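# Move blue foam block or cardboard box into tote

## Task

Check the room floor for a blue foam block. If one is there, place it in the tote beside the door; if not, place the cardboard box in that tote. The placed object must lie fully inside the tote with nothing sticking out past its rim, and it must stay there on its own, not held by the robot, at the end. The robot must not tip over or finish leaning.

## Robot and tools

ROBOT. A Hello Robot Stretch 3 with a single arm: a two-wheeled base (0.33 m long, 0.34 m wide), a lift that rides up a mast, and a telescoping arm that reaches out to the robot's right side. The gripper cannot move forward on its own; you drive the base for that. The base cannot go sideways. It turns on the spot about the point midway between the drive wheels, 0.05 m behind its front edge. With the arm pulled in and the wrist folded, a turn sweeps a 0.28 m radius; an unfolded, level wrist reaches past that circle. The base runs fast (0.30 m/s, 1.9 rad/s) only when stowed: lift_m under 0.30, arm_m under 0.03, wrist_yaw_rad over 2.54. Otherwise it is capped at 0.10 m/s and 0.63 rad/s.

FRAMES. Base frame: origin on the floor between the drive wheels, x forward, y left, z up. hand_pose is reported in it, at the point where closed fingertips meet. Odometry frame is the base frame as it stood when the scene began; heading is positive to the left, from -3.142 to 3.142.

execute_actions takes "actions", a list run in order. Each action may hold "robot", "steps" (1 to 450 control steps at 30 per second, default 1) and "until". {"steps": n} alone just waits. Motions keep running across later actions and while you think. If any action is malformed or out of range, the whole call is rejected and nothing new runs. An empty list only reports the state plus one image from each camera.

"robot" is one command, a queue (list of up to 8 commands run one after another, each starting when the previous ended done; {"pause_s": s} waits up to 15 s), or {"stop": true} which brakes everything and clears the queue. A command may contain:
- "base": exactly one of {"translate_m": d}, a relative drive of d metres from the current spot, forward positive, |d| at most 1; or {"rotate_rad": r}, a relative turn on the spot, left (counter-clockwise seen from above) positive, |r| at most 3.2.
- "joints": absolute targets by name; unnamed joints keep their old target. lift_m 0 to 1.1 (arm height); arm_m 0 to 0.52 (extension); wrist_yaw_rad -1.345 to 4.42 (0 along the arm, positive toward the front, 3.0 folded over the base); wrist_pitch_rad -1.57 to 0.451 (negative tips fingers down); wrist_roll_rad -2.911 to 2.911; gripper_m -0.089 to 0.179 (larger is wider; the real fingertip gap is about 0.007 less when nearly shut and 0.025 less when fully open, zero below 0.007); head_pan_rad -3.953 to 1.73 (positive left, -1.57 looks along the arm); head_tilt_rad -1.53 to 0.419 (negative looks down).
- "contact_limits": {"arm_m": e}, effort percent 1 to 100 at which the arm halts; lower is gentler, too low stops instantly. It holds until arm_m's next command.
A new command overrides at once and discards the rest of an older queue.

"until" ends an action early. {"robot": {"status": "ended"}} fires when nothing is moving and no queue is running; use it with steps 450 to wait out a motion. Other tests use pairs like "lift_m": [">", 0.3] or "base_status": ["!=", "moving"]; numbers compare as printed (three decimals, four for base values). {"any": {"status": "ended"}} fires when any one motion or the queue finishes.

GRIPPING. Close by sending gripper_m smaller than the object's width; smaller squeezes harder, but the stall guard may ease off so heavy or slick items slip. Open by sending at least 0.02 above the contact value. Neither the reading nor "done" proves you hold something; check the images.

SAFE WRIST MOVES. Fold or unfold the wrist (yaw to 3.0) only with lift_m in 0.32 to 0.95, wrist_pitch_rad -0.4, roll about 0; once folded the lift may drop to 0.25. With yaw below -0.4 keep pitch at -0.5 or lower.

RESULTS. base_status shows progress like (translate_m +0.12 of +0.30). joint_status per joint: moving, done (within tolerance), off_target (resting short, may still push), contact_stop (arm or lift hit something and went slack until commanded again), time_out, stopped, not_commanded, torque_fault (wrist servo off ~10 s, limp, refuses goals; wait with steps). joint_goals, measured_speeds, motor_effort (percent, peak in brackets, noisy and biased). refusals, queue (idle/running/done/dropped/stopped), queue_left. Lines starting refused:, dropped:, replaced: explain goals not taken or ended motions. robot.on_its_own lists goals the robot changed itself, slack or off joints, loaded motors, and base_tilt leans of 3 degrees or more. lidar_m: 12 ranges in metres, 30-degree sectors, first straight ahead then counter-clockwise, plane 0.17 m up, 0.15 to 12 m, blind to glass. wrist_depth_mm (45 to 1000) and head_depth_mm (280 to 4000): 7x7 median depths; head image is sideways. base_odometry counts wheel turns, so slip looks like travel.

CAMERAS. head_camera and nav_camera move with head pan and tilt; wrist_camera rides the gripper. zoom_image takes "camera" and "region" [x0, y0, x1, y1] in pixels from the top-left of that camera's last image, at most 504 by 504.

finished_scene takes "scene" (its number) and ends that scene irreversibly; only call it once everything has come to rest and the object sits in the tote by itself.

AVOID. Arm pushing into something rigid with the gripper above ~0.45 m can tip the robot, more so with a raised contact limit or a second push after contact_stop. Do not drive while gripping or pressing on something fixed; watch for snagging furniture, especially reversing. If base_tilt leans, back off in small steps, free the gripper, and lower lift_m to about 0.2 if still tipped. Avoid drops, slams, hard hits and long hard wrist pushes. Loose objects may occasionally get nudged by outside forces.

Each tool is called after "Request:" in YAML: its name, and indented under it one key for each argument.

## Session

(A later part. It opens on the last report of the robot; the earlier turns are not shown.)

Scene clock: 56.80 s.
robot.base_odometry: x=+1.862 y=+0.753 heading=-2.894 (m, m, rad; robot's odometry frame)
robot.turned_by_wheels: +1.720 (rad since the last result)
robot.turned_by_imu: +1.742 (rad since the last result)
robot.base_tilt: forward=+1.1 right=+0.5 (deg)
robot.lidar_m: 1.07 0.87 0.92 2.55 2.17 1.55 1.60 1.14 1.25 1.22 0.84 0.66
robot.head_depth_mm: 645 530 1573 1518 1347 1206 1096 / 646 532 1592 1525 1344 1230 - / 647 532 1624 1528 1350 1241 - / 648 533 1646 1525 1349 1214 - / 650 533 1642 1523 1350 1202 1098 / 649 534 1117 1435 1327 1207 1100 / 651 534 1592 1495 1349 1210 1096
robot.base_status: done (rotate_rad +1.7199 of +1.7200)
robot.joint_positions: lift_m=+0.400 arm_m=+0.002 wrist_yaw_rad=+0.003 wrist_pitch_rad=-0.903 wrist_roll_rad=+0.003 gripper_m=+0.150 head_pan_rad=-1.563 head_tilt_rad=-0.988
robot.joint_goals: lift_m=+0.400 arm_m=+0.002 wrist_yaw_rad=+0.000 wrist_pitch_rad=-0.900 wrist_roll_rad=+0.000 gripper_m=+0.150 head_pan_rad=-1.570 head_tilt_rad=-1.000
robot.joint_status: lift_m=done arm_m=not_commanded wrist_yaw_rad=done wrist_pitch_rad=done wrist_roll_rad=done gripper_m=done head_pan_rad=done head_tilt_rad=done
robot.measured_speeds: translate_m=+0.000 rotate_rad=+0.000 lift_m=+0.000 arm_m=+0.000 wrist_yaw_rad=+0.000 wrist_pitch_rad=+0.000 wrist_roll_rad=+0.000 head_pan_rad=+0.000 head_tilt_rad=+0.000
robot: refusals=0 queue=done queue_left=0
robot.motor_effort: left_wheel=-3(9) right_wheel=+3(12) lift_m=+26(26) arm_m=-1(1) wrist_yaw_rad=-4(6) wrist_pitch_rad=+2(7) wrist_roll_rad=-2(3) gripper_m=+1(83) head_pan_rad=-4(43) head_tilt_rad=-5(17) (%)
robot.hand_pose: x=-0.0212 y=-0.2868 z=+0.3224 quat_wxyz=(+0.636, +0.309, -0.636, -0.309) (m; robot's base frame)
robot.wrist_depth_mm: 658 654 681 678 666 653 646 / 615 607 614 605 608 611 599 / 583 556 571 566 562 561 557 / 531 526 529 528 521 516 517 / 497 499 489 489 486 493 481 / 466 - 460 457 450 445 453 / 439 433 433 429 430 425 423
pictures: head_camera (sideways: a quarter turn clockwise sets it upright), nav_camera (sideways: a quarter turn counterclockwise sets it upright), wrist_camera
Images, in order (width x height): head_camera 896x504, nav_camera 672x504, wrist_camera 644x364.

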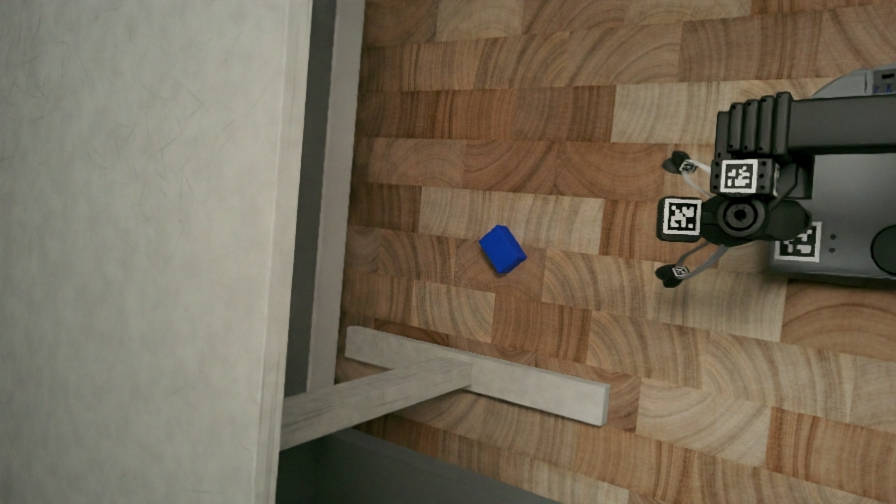

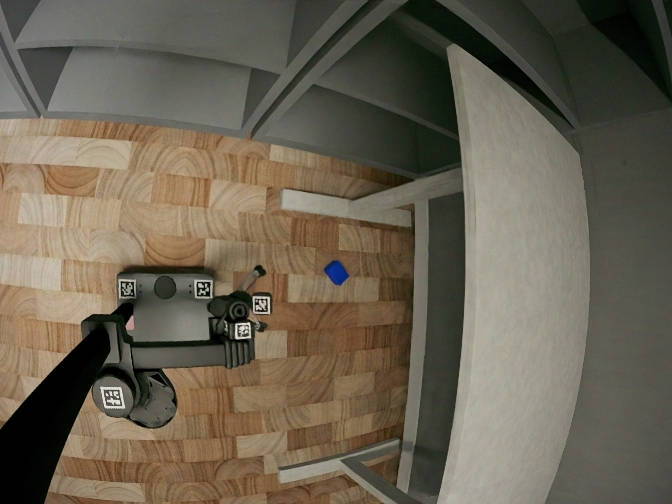

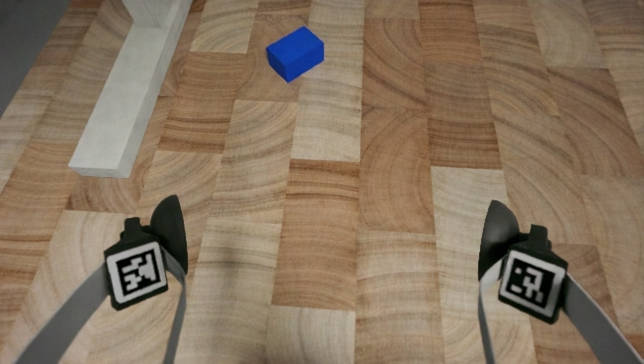

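Request:
execute_actions:
  actions:
    - {"robot":{"base":{"translate_m":0.04},"joints":{"lift_m":0.2,"arm_m":0.3}},"steps":300,"until":{"robot":{"status":"ended"}}}

Scene clock: 60.37 s.
robot.base_odometry: x=+1.823 y=+0.743 heading=-2.894 (m, m, rad; robot's odometry frame)
robot.turned_by_wheels: +0.000 (rad since the last result)
robot.turned_by_imu: +0.000 (rad since the last result)
robot.base_tilt: forward=+1.1 right=+0.4 (deg)
robot.lidar_m: 1.03 0.84 0.86 2.55 2.19 1.59 1.59 1.17 1.25 1.22 0.82 0.62
robot.head_depth_mm: 645 530 1567 1525 1348 1211 1093 / 646 531 1595 1529 1352 1206 1123 / 648 532 1625 1521 1304 1212 - / 647 532 1634 1525 1324 1208 - / 649 534 1640 1493 1349 1207 1090 / 649 534 1112 1499 1328 1207 1097 / 649 533 1592 1474 1327 1214 1096
robot.base_status: done (translate_m +0.0400 of +0.0400)
robot.joint_positions: lift_m=+0.200 arm_m=+0.300 wrist_yaw_rad=+0.001 wrist_pitch_rad=-0.905 wrist_roll_rad=+0.003 gripper_m=+0.150 head_pan_rad=-1.563 head_tilt_rad=-0.988
robot.joint_goals: lift_m=+0.200 arm_m=+0.300 wrist_yaw_rad=+0.000 wrist_pitch_rad=-0.900 wrist_roll_rad=+0.000 gripper_m=+0.150 head_pan_rad=-1.570 head_tilt_rad=-1.000
robot.joint_status: lift_m=done arm_m=done wrist_yaw_rad=done wrist_pitch_rad=done wrist_roll_rad=done gripper_m=done head_pan_rad=done head_tilt_rad=done
robot.measured_speeds: translate_m=+0.000 rotate_rad=+0.000 lift_m=+0.000 arm_m=+0.000 wrist_yaw_rad=+0.000 wrist_pitch_rad=+0.000 wrist_roll_rad=+0.000 head_pan_rad=+0.000 head_tilt_rad=+0.000
robot: refusals=0 queue=done queue_left=0
robot.motor_effort: left_wheel=-2(4) right_wheel=+3(8) lift_m=+21(25) arm_m=+5(2) wrist_yaw_rad=-2(4) wrist_pitch_rad=+3(3) wrist_roll_rad=-2(2) gripper_m=-1(0) head_pan_rad=-3(4) head_tilt_rad=-4(5) (%)
robot.hand_pose: x=-0.0214 y=-0.5839 z=+0.1225 quat_wxyz=(+0.635, +0.309, -0.636, -0.310) (m; robot's base frame)
robot.wrist_depth_mm: 342 396 396 395 392 387 386 / 330 363 363 351 356 355 353 / 324 333 327 291 330 328 323 / 309 308 309 307 304 302 302 / 290 294 286 286 283 287 279 / 273 - 269 266 265 262 266 / 255 253 252 252 250 249 246
pictures: head_camera (sideways: a quarter turn clockwise sets it upright), nav_camera (sideways: a quarter turn counterclockwise sets it upright), wrist_camera
Images, in order (width x height): head_camera 896x504, nav_camera 672x504, wrist_camera 644x364.

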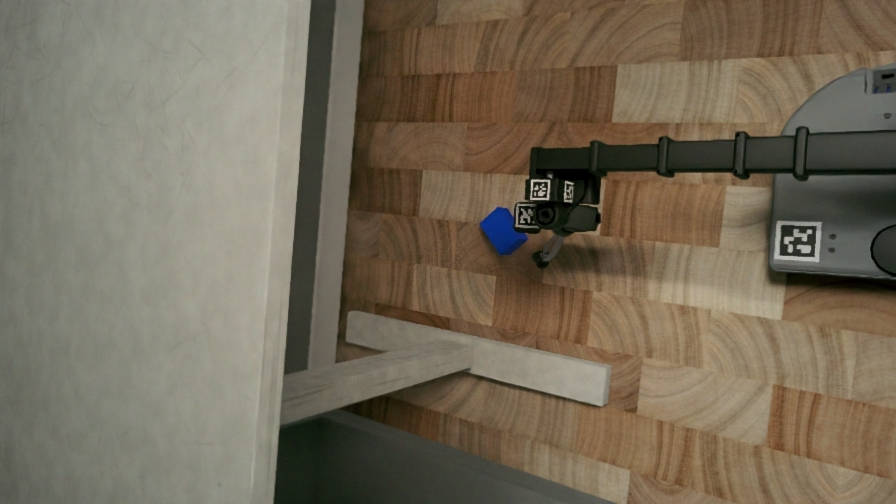

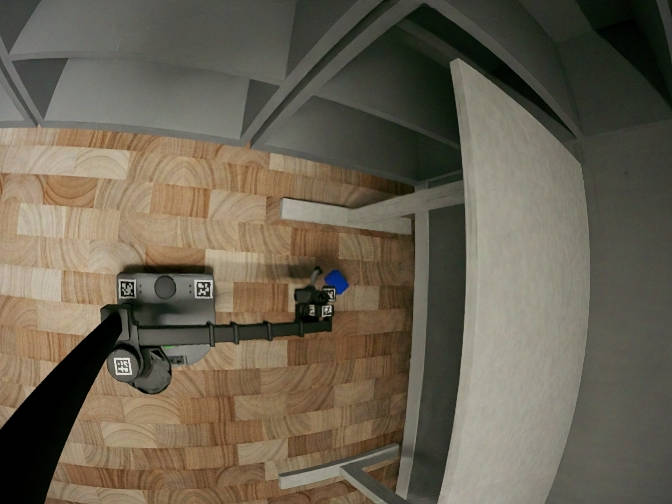

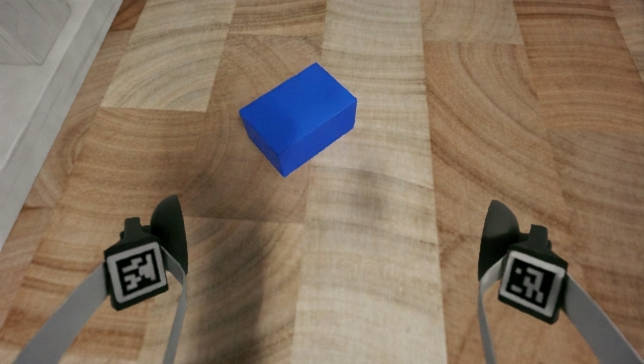

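Request:
execute_actions:
  actions:
    - {"robot":{"base":{"translate_m":0.12},"joints":{"wrist_yaw_rad":-0.7,"arm_m":0.36}},"steps":300,"until":{"robot":{"status":"ended"}}}

Scene clock: 63.40 s.
robot.base_odometry: x=+1.707 y=+0.713 heading=-2.894 (m, m, rad; robot's odometry frame)
robot.turned_by_wheels: +0.000 (rad since the last result)
robot.turned_by_imu: +0.000 (rad since the last result)
robot.base_tilt: forward=+1.1 right=+0.6 (deg)
robot.lidar_m: 0.91 0.81 0.76 2.55 2.28 1.72 1.71 1.27 1.26 0.79 1.23 0.51
robot.head_depth_mm: 645 530 1569 1515 1345 1209 1095 / 646 531 1599 1529 1345 1209 1125 / 647 533 1636 1548 1314 1211 - / 647 532 1633 1526 1350 1209 - / 648 533 1072 1442 1327 1209 1094 / 650 533 1595 1493 1354 1201 1094 / 650 535 1078 1438 1290 1174 1097
robot.base_status: done (translate_m +0.1200 of +0.1200)
robot.joint_positions: lift_m=+0.200 arm_m=+0.360 wrist_yaw_rad=-0.697 wrist_pitch_rad=-0.905 wrist_roll_rad=+0.003 gripper_m=+0.150 head_pan_rad=-1.563 head_tilt_rad=-0.988
robot.joint_goals: lift_m=+0.200 arm_m=+0.360 wrist_yaw_rad=-0.700 wrist_pitch_rad=-0.900 wrist_roll_rad=+0.000 gripper_m=+0.150 head_pan_rad=-1.570 head_tilt_rad=-1.000
robot.joint_status: lift_m=done arm_m=done wrist_yaw_rad=done wrist_pitch_rad=done wrist_roll_rad=done gripper_m=done head_pan_rad=done head_tilt_rad=done
robot.measured_speeds: translate_m=+0.000 rotate_rad=+0.000 lift_m=+0.000 arm_m=+0.000 wrist_yaw_rad=+0.000 wrist_pitch_rad=+0.000 wrist_roll_rad=+0.000 head_pan_rad=+0.000 head_tilt_rad=+0.000
robot: refusals=0 queue=done queue_left=0
robot.motor_effort: left_wheel=-2(3) right_wheel=+3(8) lift_m=+20(21) arm_m=+5(6) wrist_yaw_rad=-2(9) wrist_pitch_rad=+3(3) wrist_roll_rad=-2(2) gripper_m=-1(0) head_pan_rad=-4(4) head_tilt_rad=-4(4) (%)
robot.hand_pose: x=-0.1110 y=-0.6113 z=+0.1225 quat_wxyz=(+0.491, +0.073, -0.704, -0.508) (m; robot's base frame)
robot.wrist_depth_mm: 401 399 395 395 390 391 385 / 365 365 363 361 358 356 353 / 339 335 288 331 331 329 326 / 306 311 261 303 305 302 301 / 289 294 284 285 284 284 282 / 273 - 269 268 266 260 264 / 254 254 252 250 250 251 249
pictures: head_camera (sideways: a quarter turn clockwise sets it upright), nav_camera (sideways: a quarter turn counterclockwise sets it upright), wrist_camera
Images, in order (width x height): head_camera 896x504, nav_camera 672x504, wrist_camera 644x364.

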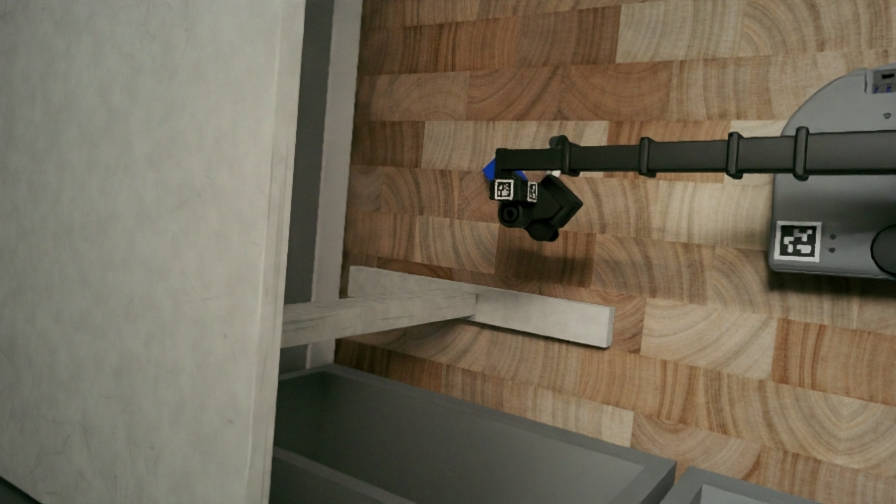

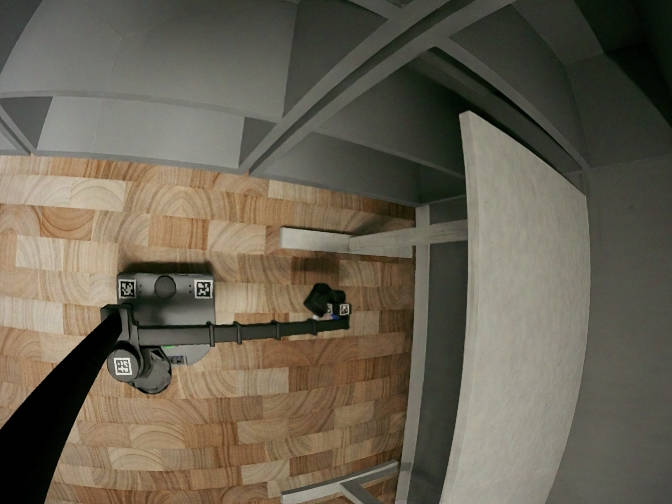

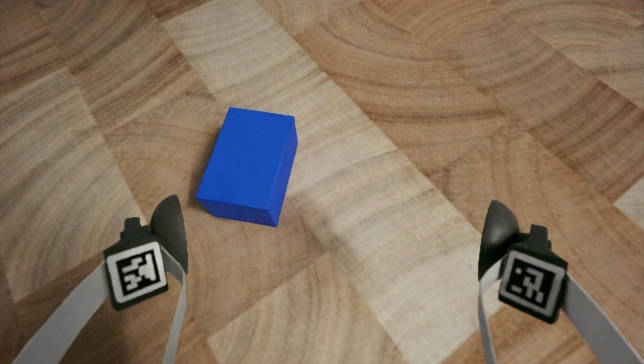

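Request:
execute_actions:
  actions:
    - {"robot":{"base":{"translate_m":-0.02},"joints":{"wrist_yaw_rad":-0.8,"arm_m":0.47}},"steps":300,"until":{"robot":{"status":"ended"}}}

Scene clock: 66.17 s.
robot.base_odometry: x=+1.726 y=+0.718 heading=-2.894 (m, m, rad; robot's odometry frame)
robot.turned_by_wheels: +0.000 (rad since the last result)
robot.turned_by_imu: +0.000 (rad since the last result)
robot.base_tilt: forward=+1.1 right=+0.4 (deg)
robot.lidar_m: 0.93 0.82 0.77 2.55 2.26 1.69 1.69 1.25 1.26 0.79 0.80 0.53
robot.head_depth_mm: 645 532 1586 1529 1348 1205 1097 / 646 531 1603 1525 1344 1206 1120 / 647 531 1633 1585 1349 1210 - / 647 533 1643 1542 1350 1208 - / 648 533 1071 1448 1339 1212 1095 / 649 534 1609 1494 1347 1210 1096 / 649 533 1552 1439 1295 1190 1099
robot.base_status: done (translate_m -0.0200 of -0.0200)
robot.joint_positions: lift_m=+0.200 arm_m=+0.470 wrist_yaw_rad=-0.798 wrist_pitch_rad=-0.905 wrist_roll_rad=+0.003 gripper_m=+0.150 head_pan_rad=-1.563 head_tilt_rad=-0.988
robot.joint_goals: lift_m=+0.200 arm_m=+0.470 wrist_yaw_rad=-0.800 wrist_pitch_rad=-0.900 wrist_roll_rad=+0.000 gripper_m=+0.150 head_pan_rad=-1.570 head_tilt_rad=-1.000
robot.joint_status: lift_m=done arm_m=done wrist_yaw_rad=done wrist_pitch_rad=done wrist_roll_rad=done gripper_m=done head_pan_rad=done head_tilt_rad=done
robot.measured_speeds: translate_m=+0.000 rotate_rad=+0.000 lift_m=+0.000 arm_m=+0.000 wrist_yaw_rad=+0.000 wrist_pitch_rad=+0.000 wrist_roll_rad=+0.000 head_pan_rad=+0.000 head_tilt_rad=+0.000
robot: refusals=0 queue=done queue_left=0
robot.motor_effort: left_wheel=-2(6) right_wheel=+3(5) lift_m=+21(21) arm_m=+5(7) wrist_yaw_rad=-3(5) wrist_pitch_rad=+3(3) wrist_roll_rad=-2(2) gripper_m=+1(0) head_pan_rad=-4(4) head_tilt_rad=-4(4) (%)
robot.hand_pose: x=-0.1213 y=-0.7117 z=+0.1225 quat_wxyz=(+0.465, +0.037, -0.707, -0.532) (m; robot's base frame)
robot.wrist_depth_mm: 400 399 394 391 388 388 386 / 364 365 362 360 358 354 349 / 335 333 332 334 330 325 326 / 311 310 308 305 305 302 302 / 291 290 286 243 284 286 280 / 272 - 264 231 266 259 265 / 254 253 248 244 249 247 247
pictures: head_camera (sideways: a quarter turn clockwise sets it upright), nav_camera (sideways: a quarter turn counterclockwise sets it upright), wrist_camera
Images, in order (width x height): head_camera 896x504, nav_camera 672x504, wrist_camera 644x364.

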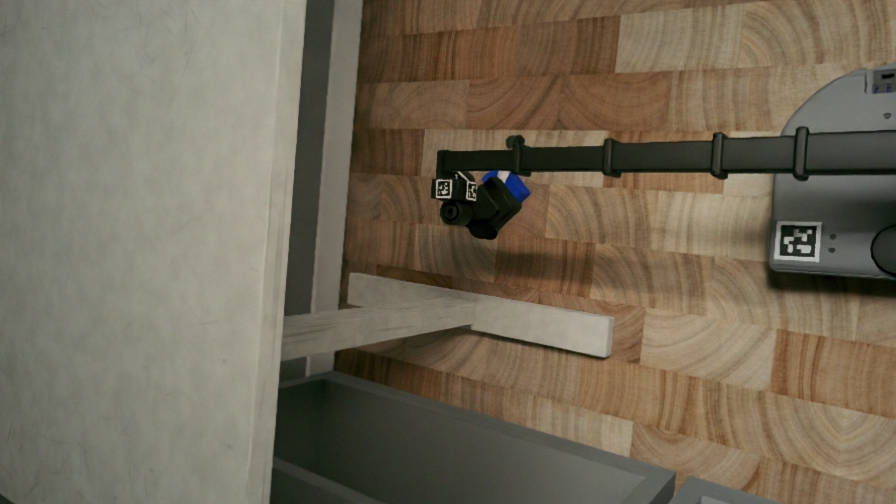

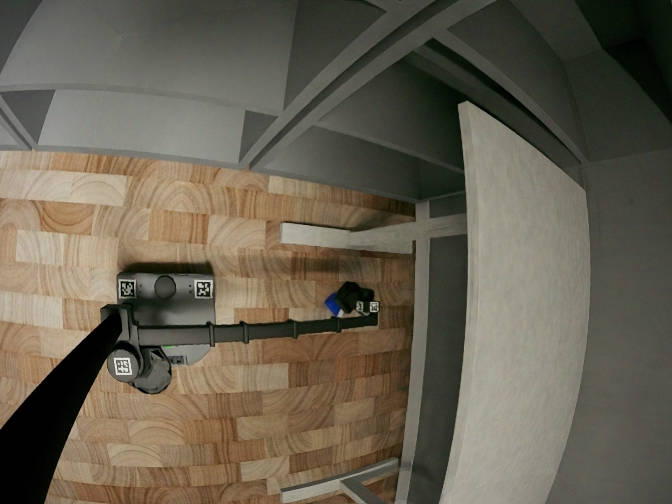

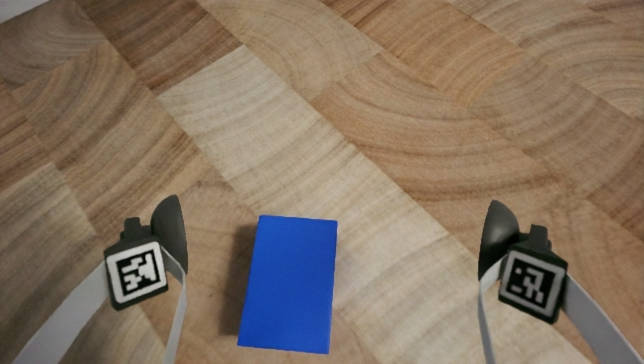

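Lower.

Request:
execute_actions:
  actions:
    - {"robot":{"joints":{"lift_m":0.105}},"steps":300,"until":{"robot":{"status":"ended"}}}

Scene clock: 68.73 s.
robot.base_odometry: x=+1.726 y=+0.718 heading=-2.894 (m, m, rad; robot's odometry frame)
robot.turned_by_wheels: +0.000 (rad since the last result)
robot.turned_by_imu: +0.000 (rad since the last result)
robot.base_tilt: forward=+1.1 right=+0.6 (deg)
robot.lidar_m: 0.93 0.82 0.77 2.55 2.26 1.69 1.69 1.25 1.26 0.79 0.80 0.53
robot.head_depth_mm: 645 530 1577 1523 1346 1208 1094 / 646 531 1599 1522 1348 1205 1126 / 646 531 1625 1556 1348 1217 - / 647 533 1637 1528 1347 1209 - / 648 533 1070 1446 1341 1209 1096 / 649 533 1609 1499 1355 1213 1094 / 650 534 1560 1430 1294 1191 1097
robot.base_status: done (translate_m -0.0200 of -0.0200)
robot.joint_positions: lift_m=+0.105 arm_m=+0.470 wrist_yaw_rad=-0.798 wrist_pitch_rad=-0.905 wrist_roll_rad=+0.003 gripper_m=+0.150 head_pan_rad=-1.563 head_tilt_rad=-0.988
robot.joint_goals: lift_m=+0.105 arm_m=+0.470 wrist_yaw_rad=-0.800 wrist_pitch_rad=-0.900 wrist_roll_rad=+0.000 gripper_m=+0.150 head_pan_rad=-1.570 head_tilt_rad=-1.000
robot.joint_status: lift_m=done arm_m=done wrist_yaw_rad=done wrist_pitch_rad=done wrist_roll_rad=done gripper_m=done head_pan_rad=done head_tilt_rad=done
robot.measured_speeds: translate_m=+0.000 rotate_rad=+0.000 lift_m=+0.000 arm_m=+0.000 wrist_yaw_rad=+0.000 wrist_pitch_rad=+0.000 wrist_roll_rad=+0.000 head_pan_rad=+0.000 head_tilt_rad=+0.000
robot: refusals=0 queue=done queue_left=0
robot.motor_effort: left_wheel=-2(2) right_wheel=+4(4) lift_m=+21(21) arm_m=+5(5) wrist_yaw_rad=-2(3) wrist_pitch_rad=+3(3) wrist_roll_rad=-2(2) gripper_m=-1(1) head_pan_rad=-4(4) head_tilt_rad=-4(4) (%)
robot.hand_pose: x=-0.1213 y=-0.7117 z=+0.0275 quat_wxyz=(+0.465, +0.037, -0.707, -0.532) (m; robot's base frame)
robot.wrist_depth_mm: 266 262 262 261 257 257 254 / 243 240 239 237 237 234 233 / 222 221 220 218 217 215 214 / 206 204 156 155 200 200 200 / 191 194 144 144 188 189 186 / 181 - 134 137 176 172 175 / - 167 127 129 164 164 163
pictures: head_camera (sideways: a quarter turn clockwise sets it upright), nav_camera (sideways: a quarter turn counterclockwise sets it upright), wrist_camera
Images, in order (width x height): head_camera 896x504, nav_camera 672x504, wrist_camera 644x364.

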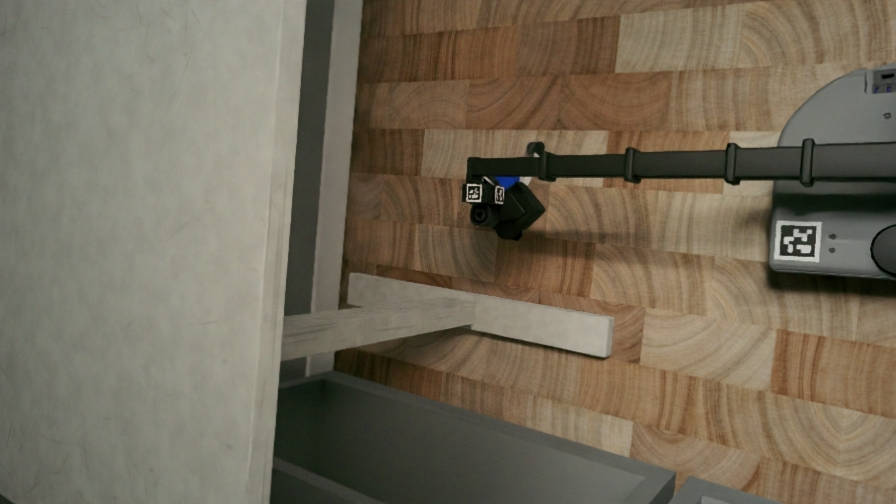

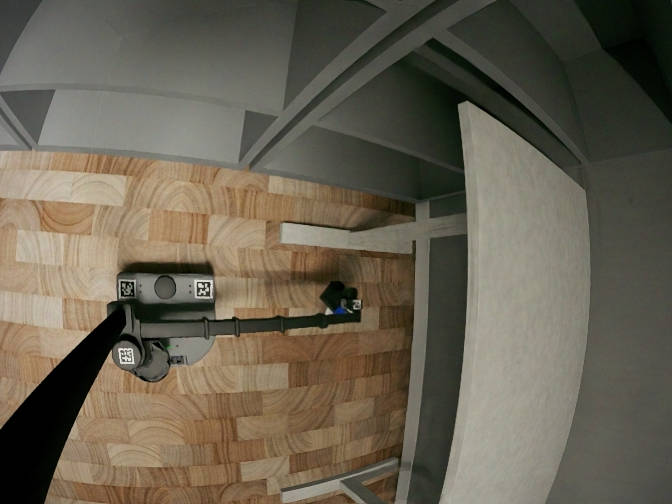

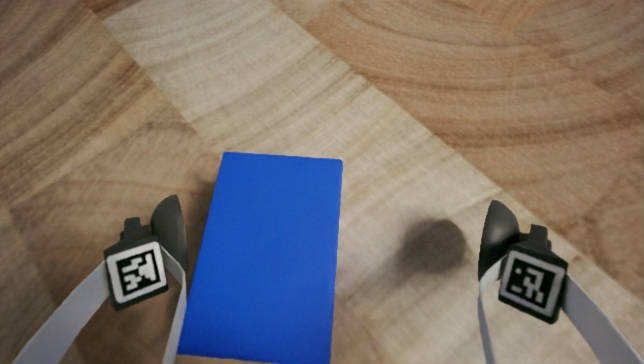

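Request:
execute_actions:
  actions:
    - {"robot":[{"joints":{"gripper_m":0.02}},{"joints":{"lift_m":0.25}}],"steps":300,"until":{"robot":{"status":"ended"}}}

Scene clock: 72.80 s.
robot.base_odometry: x=+1.726 y=+0.718 heading=-2.894 (m, m, rad; robot's odometry frame)
robot.turned_by_wheels: +0.000 (rad since the last result)
robot.turned_by_imu: +0.000 (rad since the last result)
robot.base_tilt: forward=+1.0 right=+0.4 (deg)
robot.lidar_m: 0.93 0.82 0.77 2.55 2.26 1.69 1.68 1.25 1.26 0.66 0.80 0.53
robot.head_depth_mm: 645 531 1579 1520 1350 1208 1094 / 646 532 1603 1527 1350 1210 1120 / 647 532 1640 1586 1347 1208 - / 648 532 1639 1529 1350 1206 - / 648 533 1069 1447 1333 1210 1095 / 650 533 1611 1499 1348 1212 1096 / 649 534 1561 1438 1294 1198 1096
robot.base_status: done (translate_m -0.0200 of -0.0200)
robot.joint_positions: lift_m=+0.250 arm_m=+0.470 wrist_yaw_rad=-0.798 wrist_pitch_rad=-0.906 wrist_roll_rad=+0.003 gripper_m=+0.021 head_pan_rad=-1.563 head_tilt_rad=-0.988
robot.joint_goals: lift_m=+0.250 arm_m=+0.470 wrist_yaw_rad=-0.800 wrist_pitch_rad=-0.900 wrist_roll_rad=+0.000 gripper_m=+0.020 head_pan_rad=-1.570 head_tilt_rad=-1.000
robot.joint_status: lift_m=done arm_m=done wrist_yaw_rad=done wrist_pitch_rad=done wrist_roll_rad=done gripper_m=done head_pan_rad=done head_tilt_rad=done
robot.measured_speeds: translate_m=+0.000 rotate_rad=+0.000 lift_m=+0.000 arm_m=+0.000 wrist_yaw_rad=+0.000 wrist_pitch_rad=+0.000 wrist_roll_rad=+0.000 head_pan_rad=+0.000 head_tilt_rad=+0.000
robot: refusals=0 queue=done queue_left=0
robot.motor_effort: left_wheel=-2(2) right_wheel=+3(4) lift_m=+26(27) arm_m=+5(5) wrist_yaw_rad=-3(3) wrist_pitch_rad=+4(3) wrist_roll_rad=-2(2) gripper_m=-19(91) head_pan_rad=-4(4) head_tilt_rad=-4(4) (%)
robot.hand_pose: x=-0.1211 y=-0.7115 z=+0.1720 quat_wxyz=(+0.465, +0.038, -0.707, -0.533) (m; robot's base frame)
robot.wrist_depth_mm: 444 472 463 460 455 453 449 / 428 424 417 422 417 416 412 / 393 394 391 385 385 382 378 / 365 362 361 150 350 355 354 / 338 338 337 140 141 332 329 / 319 317 305 131 132 310 312 / 297 298 293 123 286 293 292
pictures: head_camera (sideways: a quarter turn clockwise sets it upright), nav_camera (sideways: a quarter turn counterclockwise sets it upright), wrist_camera
Images, in order (width x height): head_camera 896x504, nav_camera 672x504, wrist_camera 644x364.

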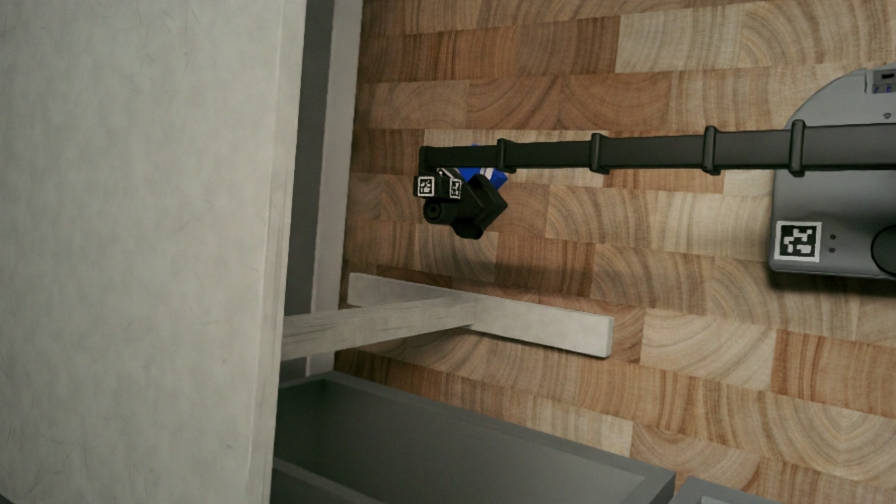

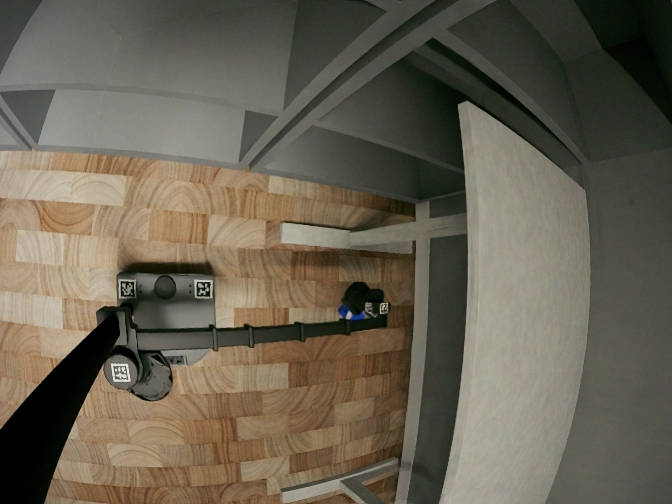

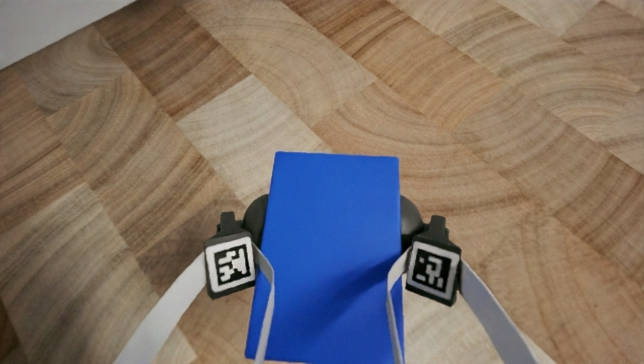

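Request:
execute_actions:
  actions:
    - {"robot":[{"joints":{"arm_m":0.0,"lift_m":0.4}},{"joints":{"wrist_yaw_rad":0}},{"joints":{"wrist_pitch_rad":-0.4}},{"joints":{"wrist_yaw_rad":2.9}},{"joints":{"lift_m":0.29,"head_pan_rad":0,"head_tilt_rad":-0.7}},{"base":{"rotate_rad":1.45}},{"base":{"translate_m":1.0}},{"base":{"translate_m":1.0}}],"steps":450,"until":{"robot":{"status":"ended"}}}
    - {"steps":300,"until":{"robot":{"status":"ended"}}}

Scene clock: 97.77 s.
robot.base_odometry: x=+1.980 y=-1.265 heading=-1.444 (m, m, rad; robot's odometry frame)
robot.turned_by_wheels: +1.450 (rad since the last result)
robot.turned_by_imu: +1.471 (rad since the last result)
robot.base_tilt: forward=+1.0 right=+0.4 (deg)
robot.lidar_m: 0.54 0.55 0.72 1.69 1.81 2.43 2.27 0.54 0.56 2.53 0.82 0.57
robot.head_depth_mm: 427 482 551 646 782 988 1160 / 426 480 550 645 780 985 1153 / 425 480 548 643 778 979 1152 / 424 478 548 641 774 975 1144 / 423 477 547 641 772 971 1142 / 423 476 545 639 772 965 1145 / 422 475 544 637 765 961 1138
robot.base_status: done (translate_m +1.0000 of +1.0000)
robot.joint_positions: lift_m=+0.290 arm_m=+0.003 wrist_yaw_rad=+2.898 wrist_pitch_rad=-0.423 wrist_roll_rad=+0.002 gripper_m=+0.021 head_pan_rad=-0.007 head_tilt_rad=-0.704
robot.joint_goals: lift_m=+0.290 arm_m=+0.000 wrist_yaw_rad=+2.900 wrist_pitch_rad=-0.400 wrist_roll_rad=+0.000 gripper_m=+0.020 head_pan_rad=+0.000 head_tilt_rad=-0.700
robot.joint_status: lift_m=done arm_m=done wrist_yaw_rad=done wrist_pitch_rad=done wrist_roll_rad=done gripper_m=done head_pan_rad=done head_tilt_rad=done
robot.measured_speeds: translate_m=+0.000 rotate_rad=+0.000 lift_m=+0.000 arm_m=+0.000 wrist_yaw_rad=+0.000 wrist_pitch_rad=+0.000 wrist_roll_rad=+0.000 head_pan_rad=+0.000 head_tilt_rad=+0.000
robot: refusals=0 queue=done queue_left=0
robot.motor_effort: left_wheel=-3(8) right_wheel=+4(13) lift_m=+21(27) arm_m=-4(7) wrist_yaw_rad=+1(6) wrist_pitch_rad=+12(15) wrist_roll_rad=-1(2) gripper_m=-20(19) head_pan_rad=+3(43) head_tilt_rad=+2(19) (%)
robot.hand_pose: x=+0.0327 y=+0.0696 z=+0.3016 quat_wxyz=(+0.232, +0.705, +0.063, +0.667) (m; robot's base frame)
robot.wrist_depth_mm: - - - - 929 644 475 / - - - - 944 646 488 / 857 - 863 865 853 662 500 / 681 - 677 150 652 652 507 / 561 548 567 140 140 563 510 / 479 494 - 131 132 479 481 / - - - 123 398 417 419
pictures: head_camera (sideways: a quarter turn clockwise sets it upright), nav_camera (sideways: a quarter turn counterclockwise sets it upright), wrist_camera
Images, in order (width x height): head_camera 896x504, nav_camera 672x504, wrist_camera 644x364.

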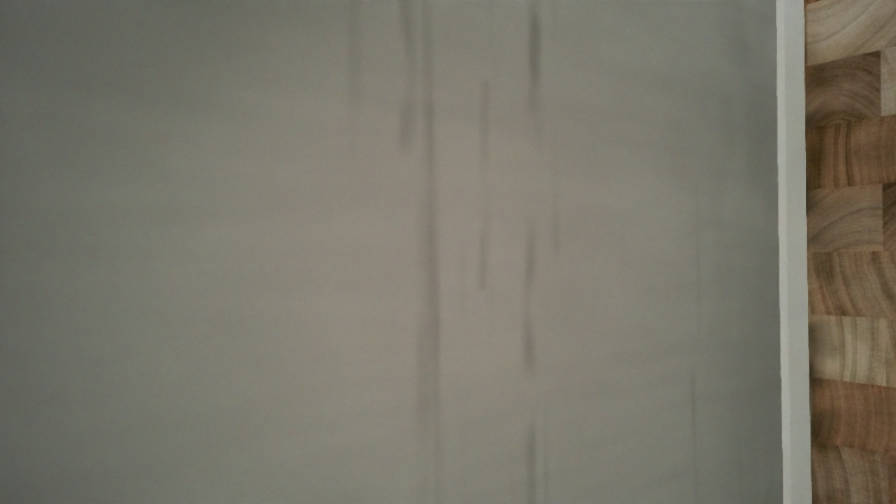

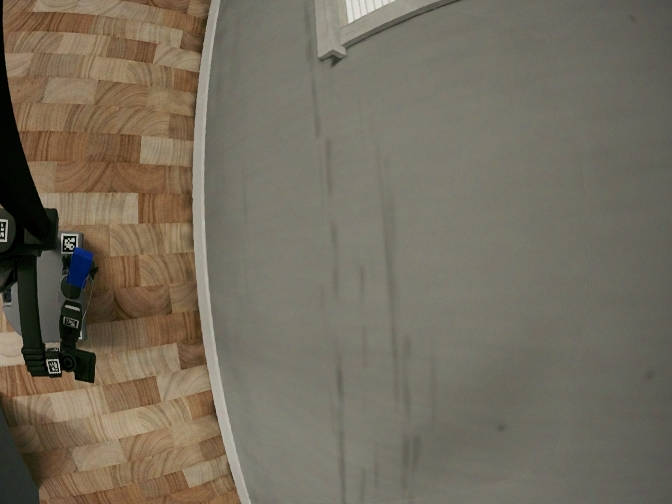

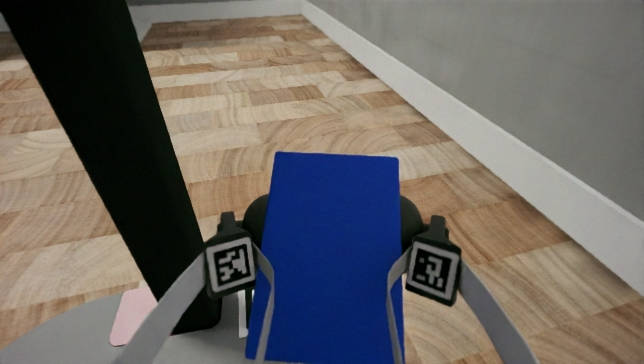

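Request:
execute_actions:
  actions:
    - {"robot":[{"base":{"rotate_rad":-1.55}},{"base":{"translate_m":1.0}},{"base":{"translate_m":0.5}}],"steps":450,"until":{"robot":{"status":"ended"}}}

Scene clock: 108.70 s.
robot.base_odometry: x=+0.496 y=-1.487 heading=-2.994 (m, m, rad; robot's odometry frame)
robot.turned_by_wheels: -1.550 (rad since the last result)
robot.turned_by_imu: -1.568 (rad since the last result)
robot.base_tilt: forward=+1.1 right=+0.5 (deg)
robot.lidar_m: 1.03 0.85 0.62 0.59 0.60 0.83 2.06 0.80 0.97 2.40 1.53 1.08
robot.head_depth_mm: 842 950 1087 1272 1495 1363 1170 / 845 951 1091 1272 1495 1361 1172 / 842 950 1090 1274 1491 1354 1170 / 844 949 1091 1274 1496 1350 1142 / 845 952 1090 1275 1496 1347 1140 / 843 954 1091 1279 1501 1347 1144 / 844 954 1092 1283 1503 1353 1166
robot.base_status: done (translate_m +0.5000 of +0.5000)
robot.joint_positions: lift_m=+0.290 arm_m=+0.003 wrist_yaw_rad=+2.898 wrist_pitch_rad=-0.423 wrist_roll_rad=+0.002 gripper_m=+0.021 head_pan_rad=-0.007 head_tilt_rad=-0.703
robot.joint_goals: lift_m=+0.290 arm_m=+0.000 wrist_yaw_rad=+2.900 wrist_pitch_rad=-0.400 wrist_roll_rad=+0.000 gripper_m=+0.020 head_pan_rad=+0.000 head_tilt_rad=-0.700
robot.joint_status: lift_m=done arm_m=done wrist_yaw_rad=done wrist_pitch_rad=done wrist_roll_rad=done gripper_m=done head_pan_rad=done head_tilt_rad=done
robot.measured_speeds: translate_m=+0.000 rotate_rad=+0.000 lift_m=+0.000 arm_m=+0.000 wrist_yaw_rad=+0.000 wrist_pitch_rad=+0.000 wrist_roll_rad=+0.000 head_pan_rad=+0.000 head_tilt_rad=+0.000
robot: refusals=0 queue=done queue_left=0
robot.motor_effort: left_wheel=+2(10) right_wheel=-2(8) lift_m=+21(22) arm_m=-4(5) wrist_yaw_rad=+2(2) wrist_pitch_rad=+12(12) wrist_roll_rad=-2(1) gripper_m=-21(19) head_pan_rad=+3(3) head_tilt_rad=+2(2) (%)
robot.hand_pose: x=+0.0327 y=+0.0696 z=+0.3016 quat_wxyz=(+0.232, +0.705, +0.063, +0.668) (m; robot's base frame)
robot.wrist_depth_mm: - 525 551 586 631 676 757 / 546 579 606 654 699 758 844 / 592 - 660 717 768 810 850 / 622 - 672 150 653 681 681 / 561 545 563 140 140 558 453 / 480 496 - 131 132 479 411 / - - - 123 397 418 383
pictures: head_camera (sideways: a quarter turn clockwise sets it upright), nav_camera (sideways: a quarter turn counterclockwise sets it upright), wrist_camera
Images, in order (width x height): head_camera 896x504, nav_camera 672x504, wrist_camera 644x364.

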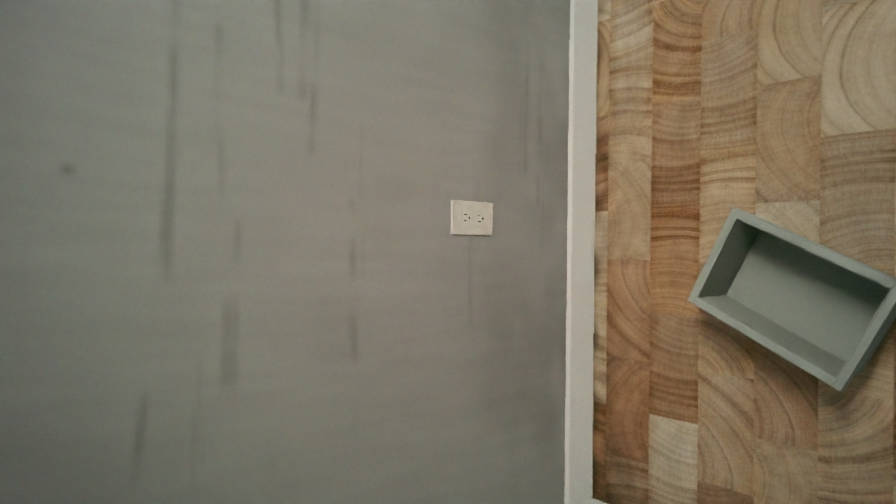

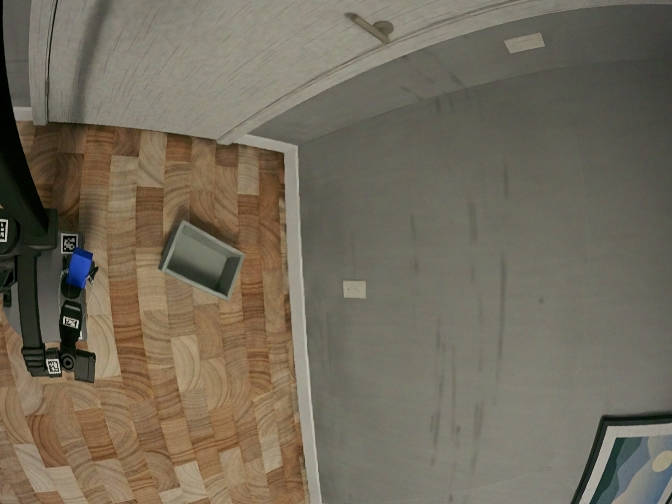

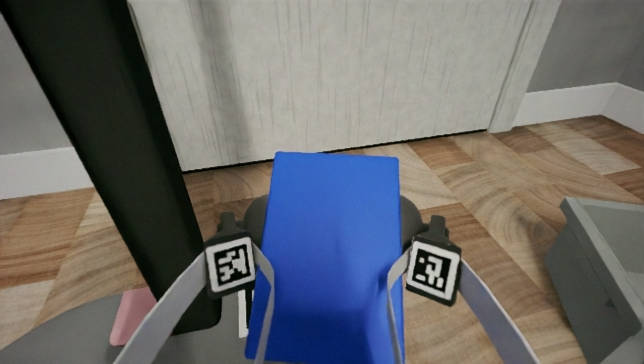

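Request:
execute_actions:
  actions:
    - {"robot":[{"base":{"rotate_rad":1.72},"joints":{"head_pan_rad":-1.57,"head_tilt_rad":-1.1}},{"joints":{"lift_m":0.4}},{"joints":{"wrist_yaw_rad":0}},{"joints":{"arm_m":0.12,"wrist_pitch_rad":-0.6}}],"steps":450,"until":{"robot":{"status":"ended"}}}

Scene clock: 117.93 s.
robot.base_odometry: x=+0.496 y=-1.487 heading=-1.274 (m, m, rad; robot's odometry frame)
robot.turned_by_wheels: +1.720 (rad since the last result)
robot.turned_by_imu: +1.742 (rad since the last result)
robot.base_tilt: forward=+1.1 right=+0.6 (deg)
robot.lidar_m: 0.59 0.65 0.97 1.01 0.86 1.14 2.86 1.32 1.04 1.03 0.76 0.60
robot.head_depth_mm: 950 1139 1434 1433 1299 1185 1103 / 968 1166 1471 1429 1298 1198 - / 986 1190 1496 1436 - 1218 - / 1004 1222 1535 1434 1282 1211 - / 1026 1252 1529 1440 1285 1192 1097 / 1047 1281 1548 1441 1304 1192 1095 / 1067 1218 1317 1366 1306 1195 1095
robot.base_status: done (rotate_rad +1.7199 of +1.7200)
robot.joint_positions: lift_m=+0.400 arm_m=+0.120 wrist_yaw_rad=+0.002 wrist_pitch_rad=-0.611 wrist_roll_rad=+0.002 gripper_m=+0.021 head_pan_rad=-1.563 head_tilt_rad=-1.087
robot.joint_goals: lift_m=+0.400 arm_m=+0.120 wrist_yaw_rad=+0.000 wrist_pitch_rad=-0.600 wrist_roll_rad=+0.000 gripper_m=+0.020 head_pan_rad=-1.570 head_tilt_rad=-1.100
robot.joint_status: lift_m=done arm_m=done wrist_yaw_rad=done wrist_pitch_rad=done wrist_roll_rad=done gripper_m=done head_pan_rad=done head_tilt_rad=done
robot.measured_speeds: translate_m=+0.000 rotate_rad=+0.000 lift_m=+0.000 arm_m=+0.000 wrist_yaw_rad=+0.000 wrist_pitch_rad=+0.000 wrist_roll_rad=+0.000 head_pan_rad=+0.000 head_tilt_rad=+0.000
robot: refusals=0 queue=done queue_left=0
robot.motor_effort: left_wheel=-3(7) right_wheel=+4(12) lift_m=+26(30) arm_m=+5(5) wrist_yaw_rad=-2(3) wrist_pitch_rad=+6(14) wrist_roll_rad=-1(1) gripper_m=-19(20) head_pan_rad=-4(45) head_tilt_rad=-5(24) (%)
robot.hand_pose: x=-0.0212 y=-0.4606 z=+0.3718 quat_wxyz=(+0.674, +0.213, -0.675, -0.213) (m; robot's base frame)
robot.wrist_depth_mm: 609 700 665 637 620 599 569 / 614 755 752 723 708 665 638 / 619 745 777 765 746 717 720 / 616 676 677 150 649 671 674 / 573 585 595 140 140 584 591 / 528 522 390 131 132 519 521 / 474 473 406 123 456 470 469
pictures: head_camera (sideways: a quarter turn clockwise sets it upright), nav_camera (sideways: a quarter turn counterclockwise sets it upright), wrist_camera
Images, in order (width x height): head_camera 896x504, nav_camera 672x504, wrist_camera 644x364.

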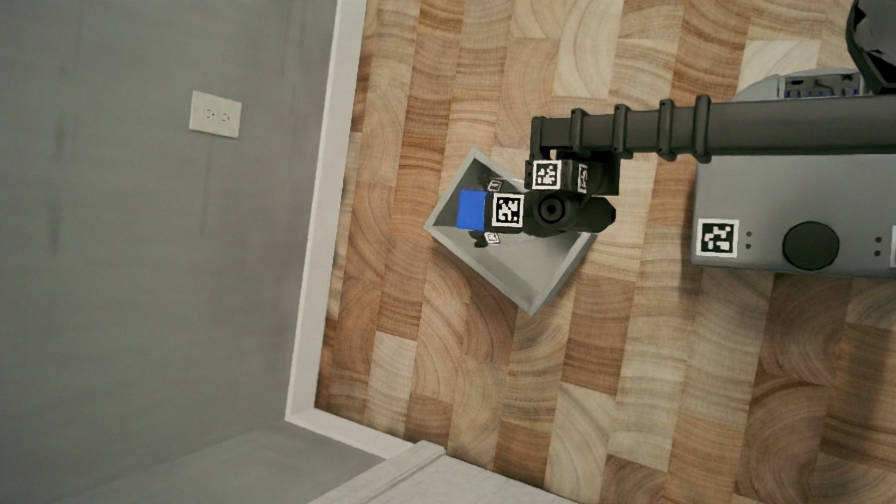

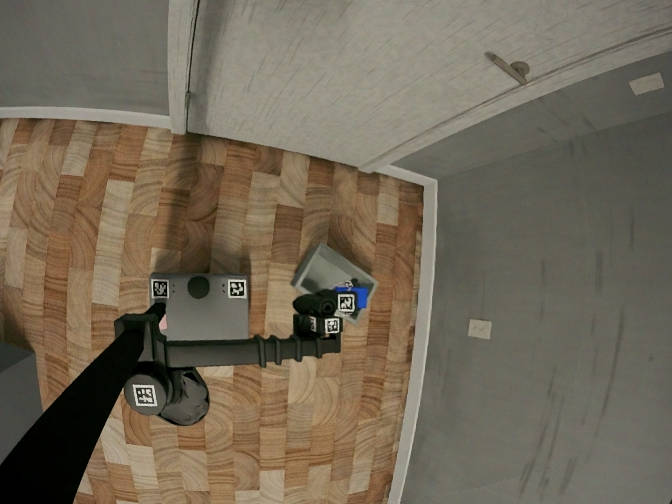

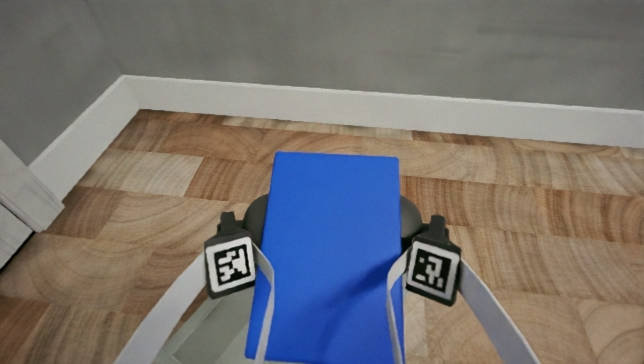

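Request:
execute_actions:
  actions:
    - {"robot":[{"base":{"translate_m":0.04},"joints":{"arm_m":0.22,"wrist_pitch_rad":-0.9}},{"joints":{"lift_m":0.25}}],"steps":450,"until":{"robot":{"status":"ended"}}}

Scene clock: 122.50 s.
robot.base_odometry: x=+0.508 y=-1.525 heading=-1.274 (m, m, rad; robot's odometry frame)
robot.turned_by_wheels: +0.000 (rad since the last result)
robot.turned_by_imu: +0.000 (rad since the last result)
robot.base_tilt: forward=+1.0 right=+0.5 (deg)
robot.lidar_m: 0.55 0.61 0.91 1.11 0.95 1.14 2.89 1.33 1.05 0.44 0.71 0.56
robot.head_depth_mm: 953 1147 1446 1432 1296 1185 1101 / 971 1172 1479 1429 1295 1200 - / 989 1196 1501 1437 1263 1215 - / 1008 1225 1531 1440 1267 1217 - / 1028 1254 1533 1438 1300 1186 1094 / 1049 1285 1538 1434 1307 1191 1093 / 1043 1160 1199 1278 1278 1187 1097
robot.base_status: done (translate_m +0.0400 of +0.0400)
robot.joint_positions: lift_m=+0.250 arm_m=+0.220 wrist_yaw_rad=+0.002 wrist_pitch_rad=-0.907 wrist_roll_rad=+0.002 gripper_m=+0.021 head_pan_rad=-1.563 head_tilt_rad=-1.087
robot.joint_goals: lift_m=+0.250 arm_m=+0.220 wrist_yaw_rad=+0.000 wrist_pitch_rad=-0.900 wrist_roll_rad=+0.000 gripper_m=+0.020 head_pan_rad=-1.570 head_tilt_rad=-1.100
robot.joint_status: lift_m=done arm_m=done wrist_yaw_rad=done wrist_pitch_rad=done wrist_roll_rad=done gripper_m=done head_pan_rad=done head_tilt_rad=done
robot.measured_speeds: translate_m=+0.000 rotate_rad=+0.000 lift_m=+0.000 arm_m=+0.000 wrist_yaw_rad=+0.000 wrist_pitch_rad=+0.000 wrist_roll_rad=+0.000 head_pan_rad=+0.000 head_tilt_rad=+0.000
robot: refusals=0 queue=done queue_left=0
robot.motor_effort: left_wheel=-3(4) right_wheel=+3(7) lift_m=+20(26) arm_m=+5(6) wrist_yaw_rad=-1(2) wrist_pitch_rad=+4(6) wrist_roll_rad=-1(1) gripper_m=-18(19) head_pan_rad=-4(4) head_tilt_rad=-5(4) (%)
robot.hand_pose: x=-0.0214 y=-0.5035 z=+0.1722 quat_wxyz=(+0.635, +0.310, -0.636, -0.310) (m; robot's base frame)
robot.wrist_depth_mm: 472 465 471 466 462 456 450 / 430 425 427 305 283 415 417 / 397 391 392 334 325 261 379 / 365 366 247 150 348 280 356 / 342 336 222 140 140 247 328 / 318 210 291 131 132 308 311 / 298 196 287 123 187 291 290
pictures: head_camera (sideways: a quarter turn clockwise sets it upright), nav_camera (sideways: a quarter turn counterclockwise sets it upright), wrist_camera
Images, in order (width x height): head_camera 896x504, nav_camera 672x504, wrist_camera 644x364.

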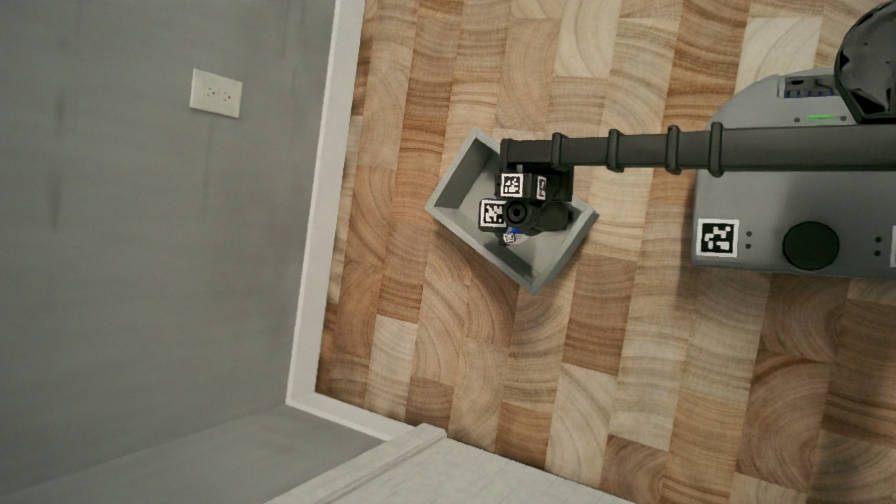

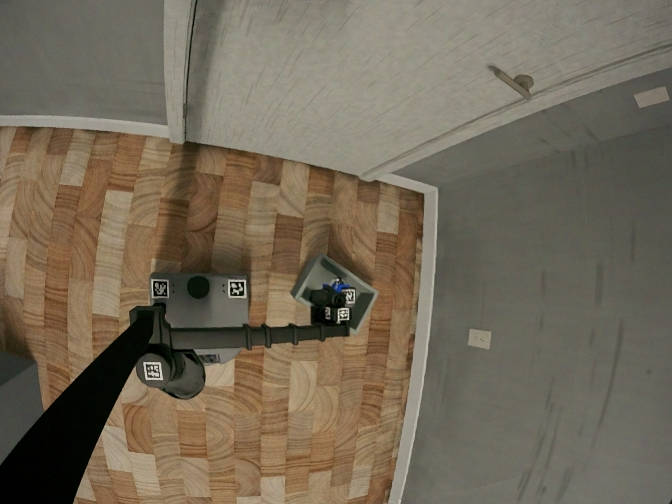

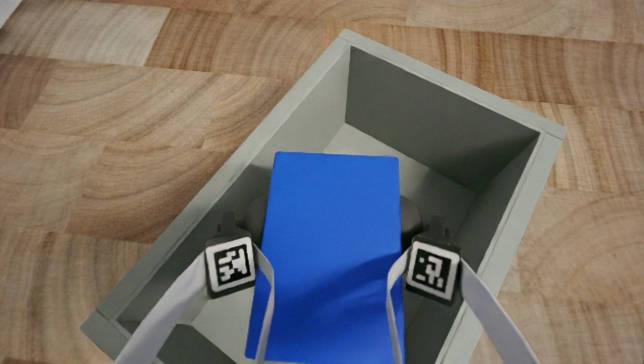

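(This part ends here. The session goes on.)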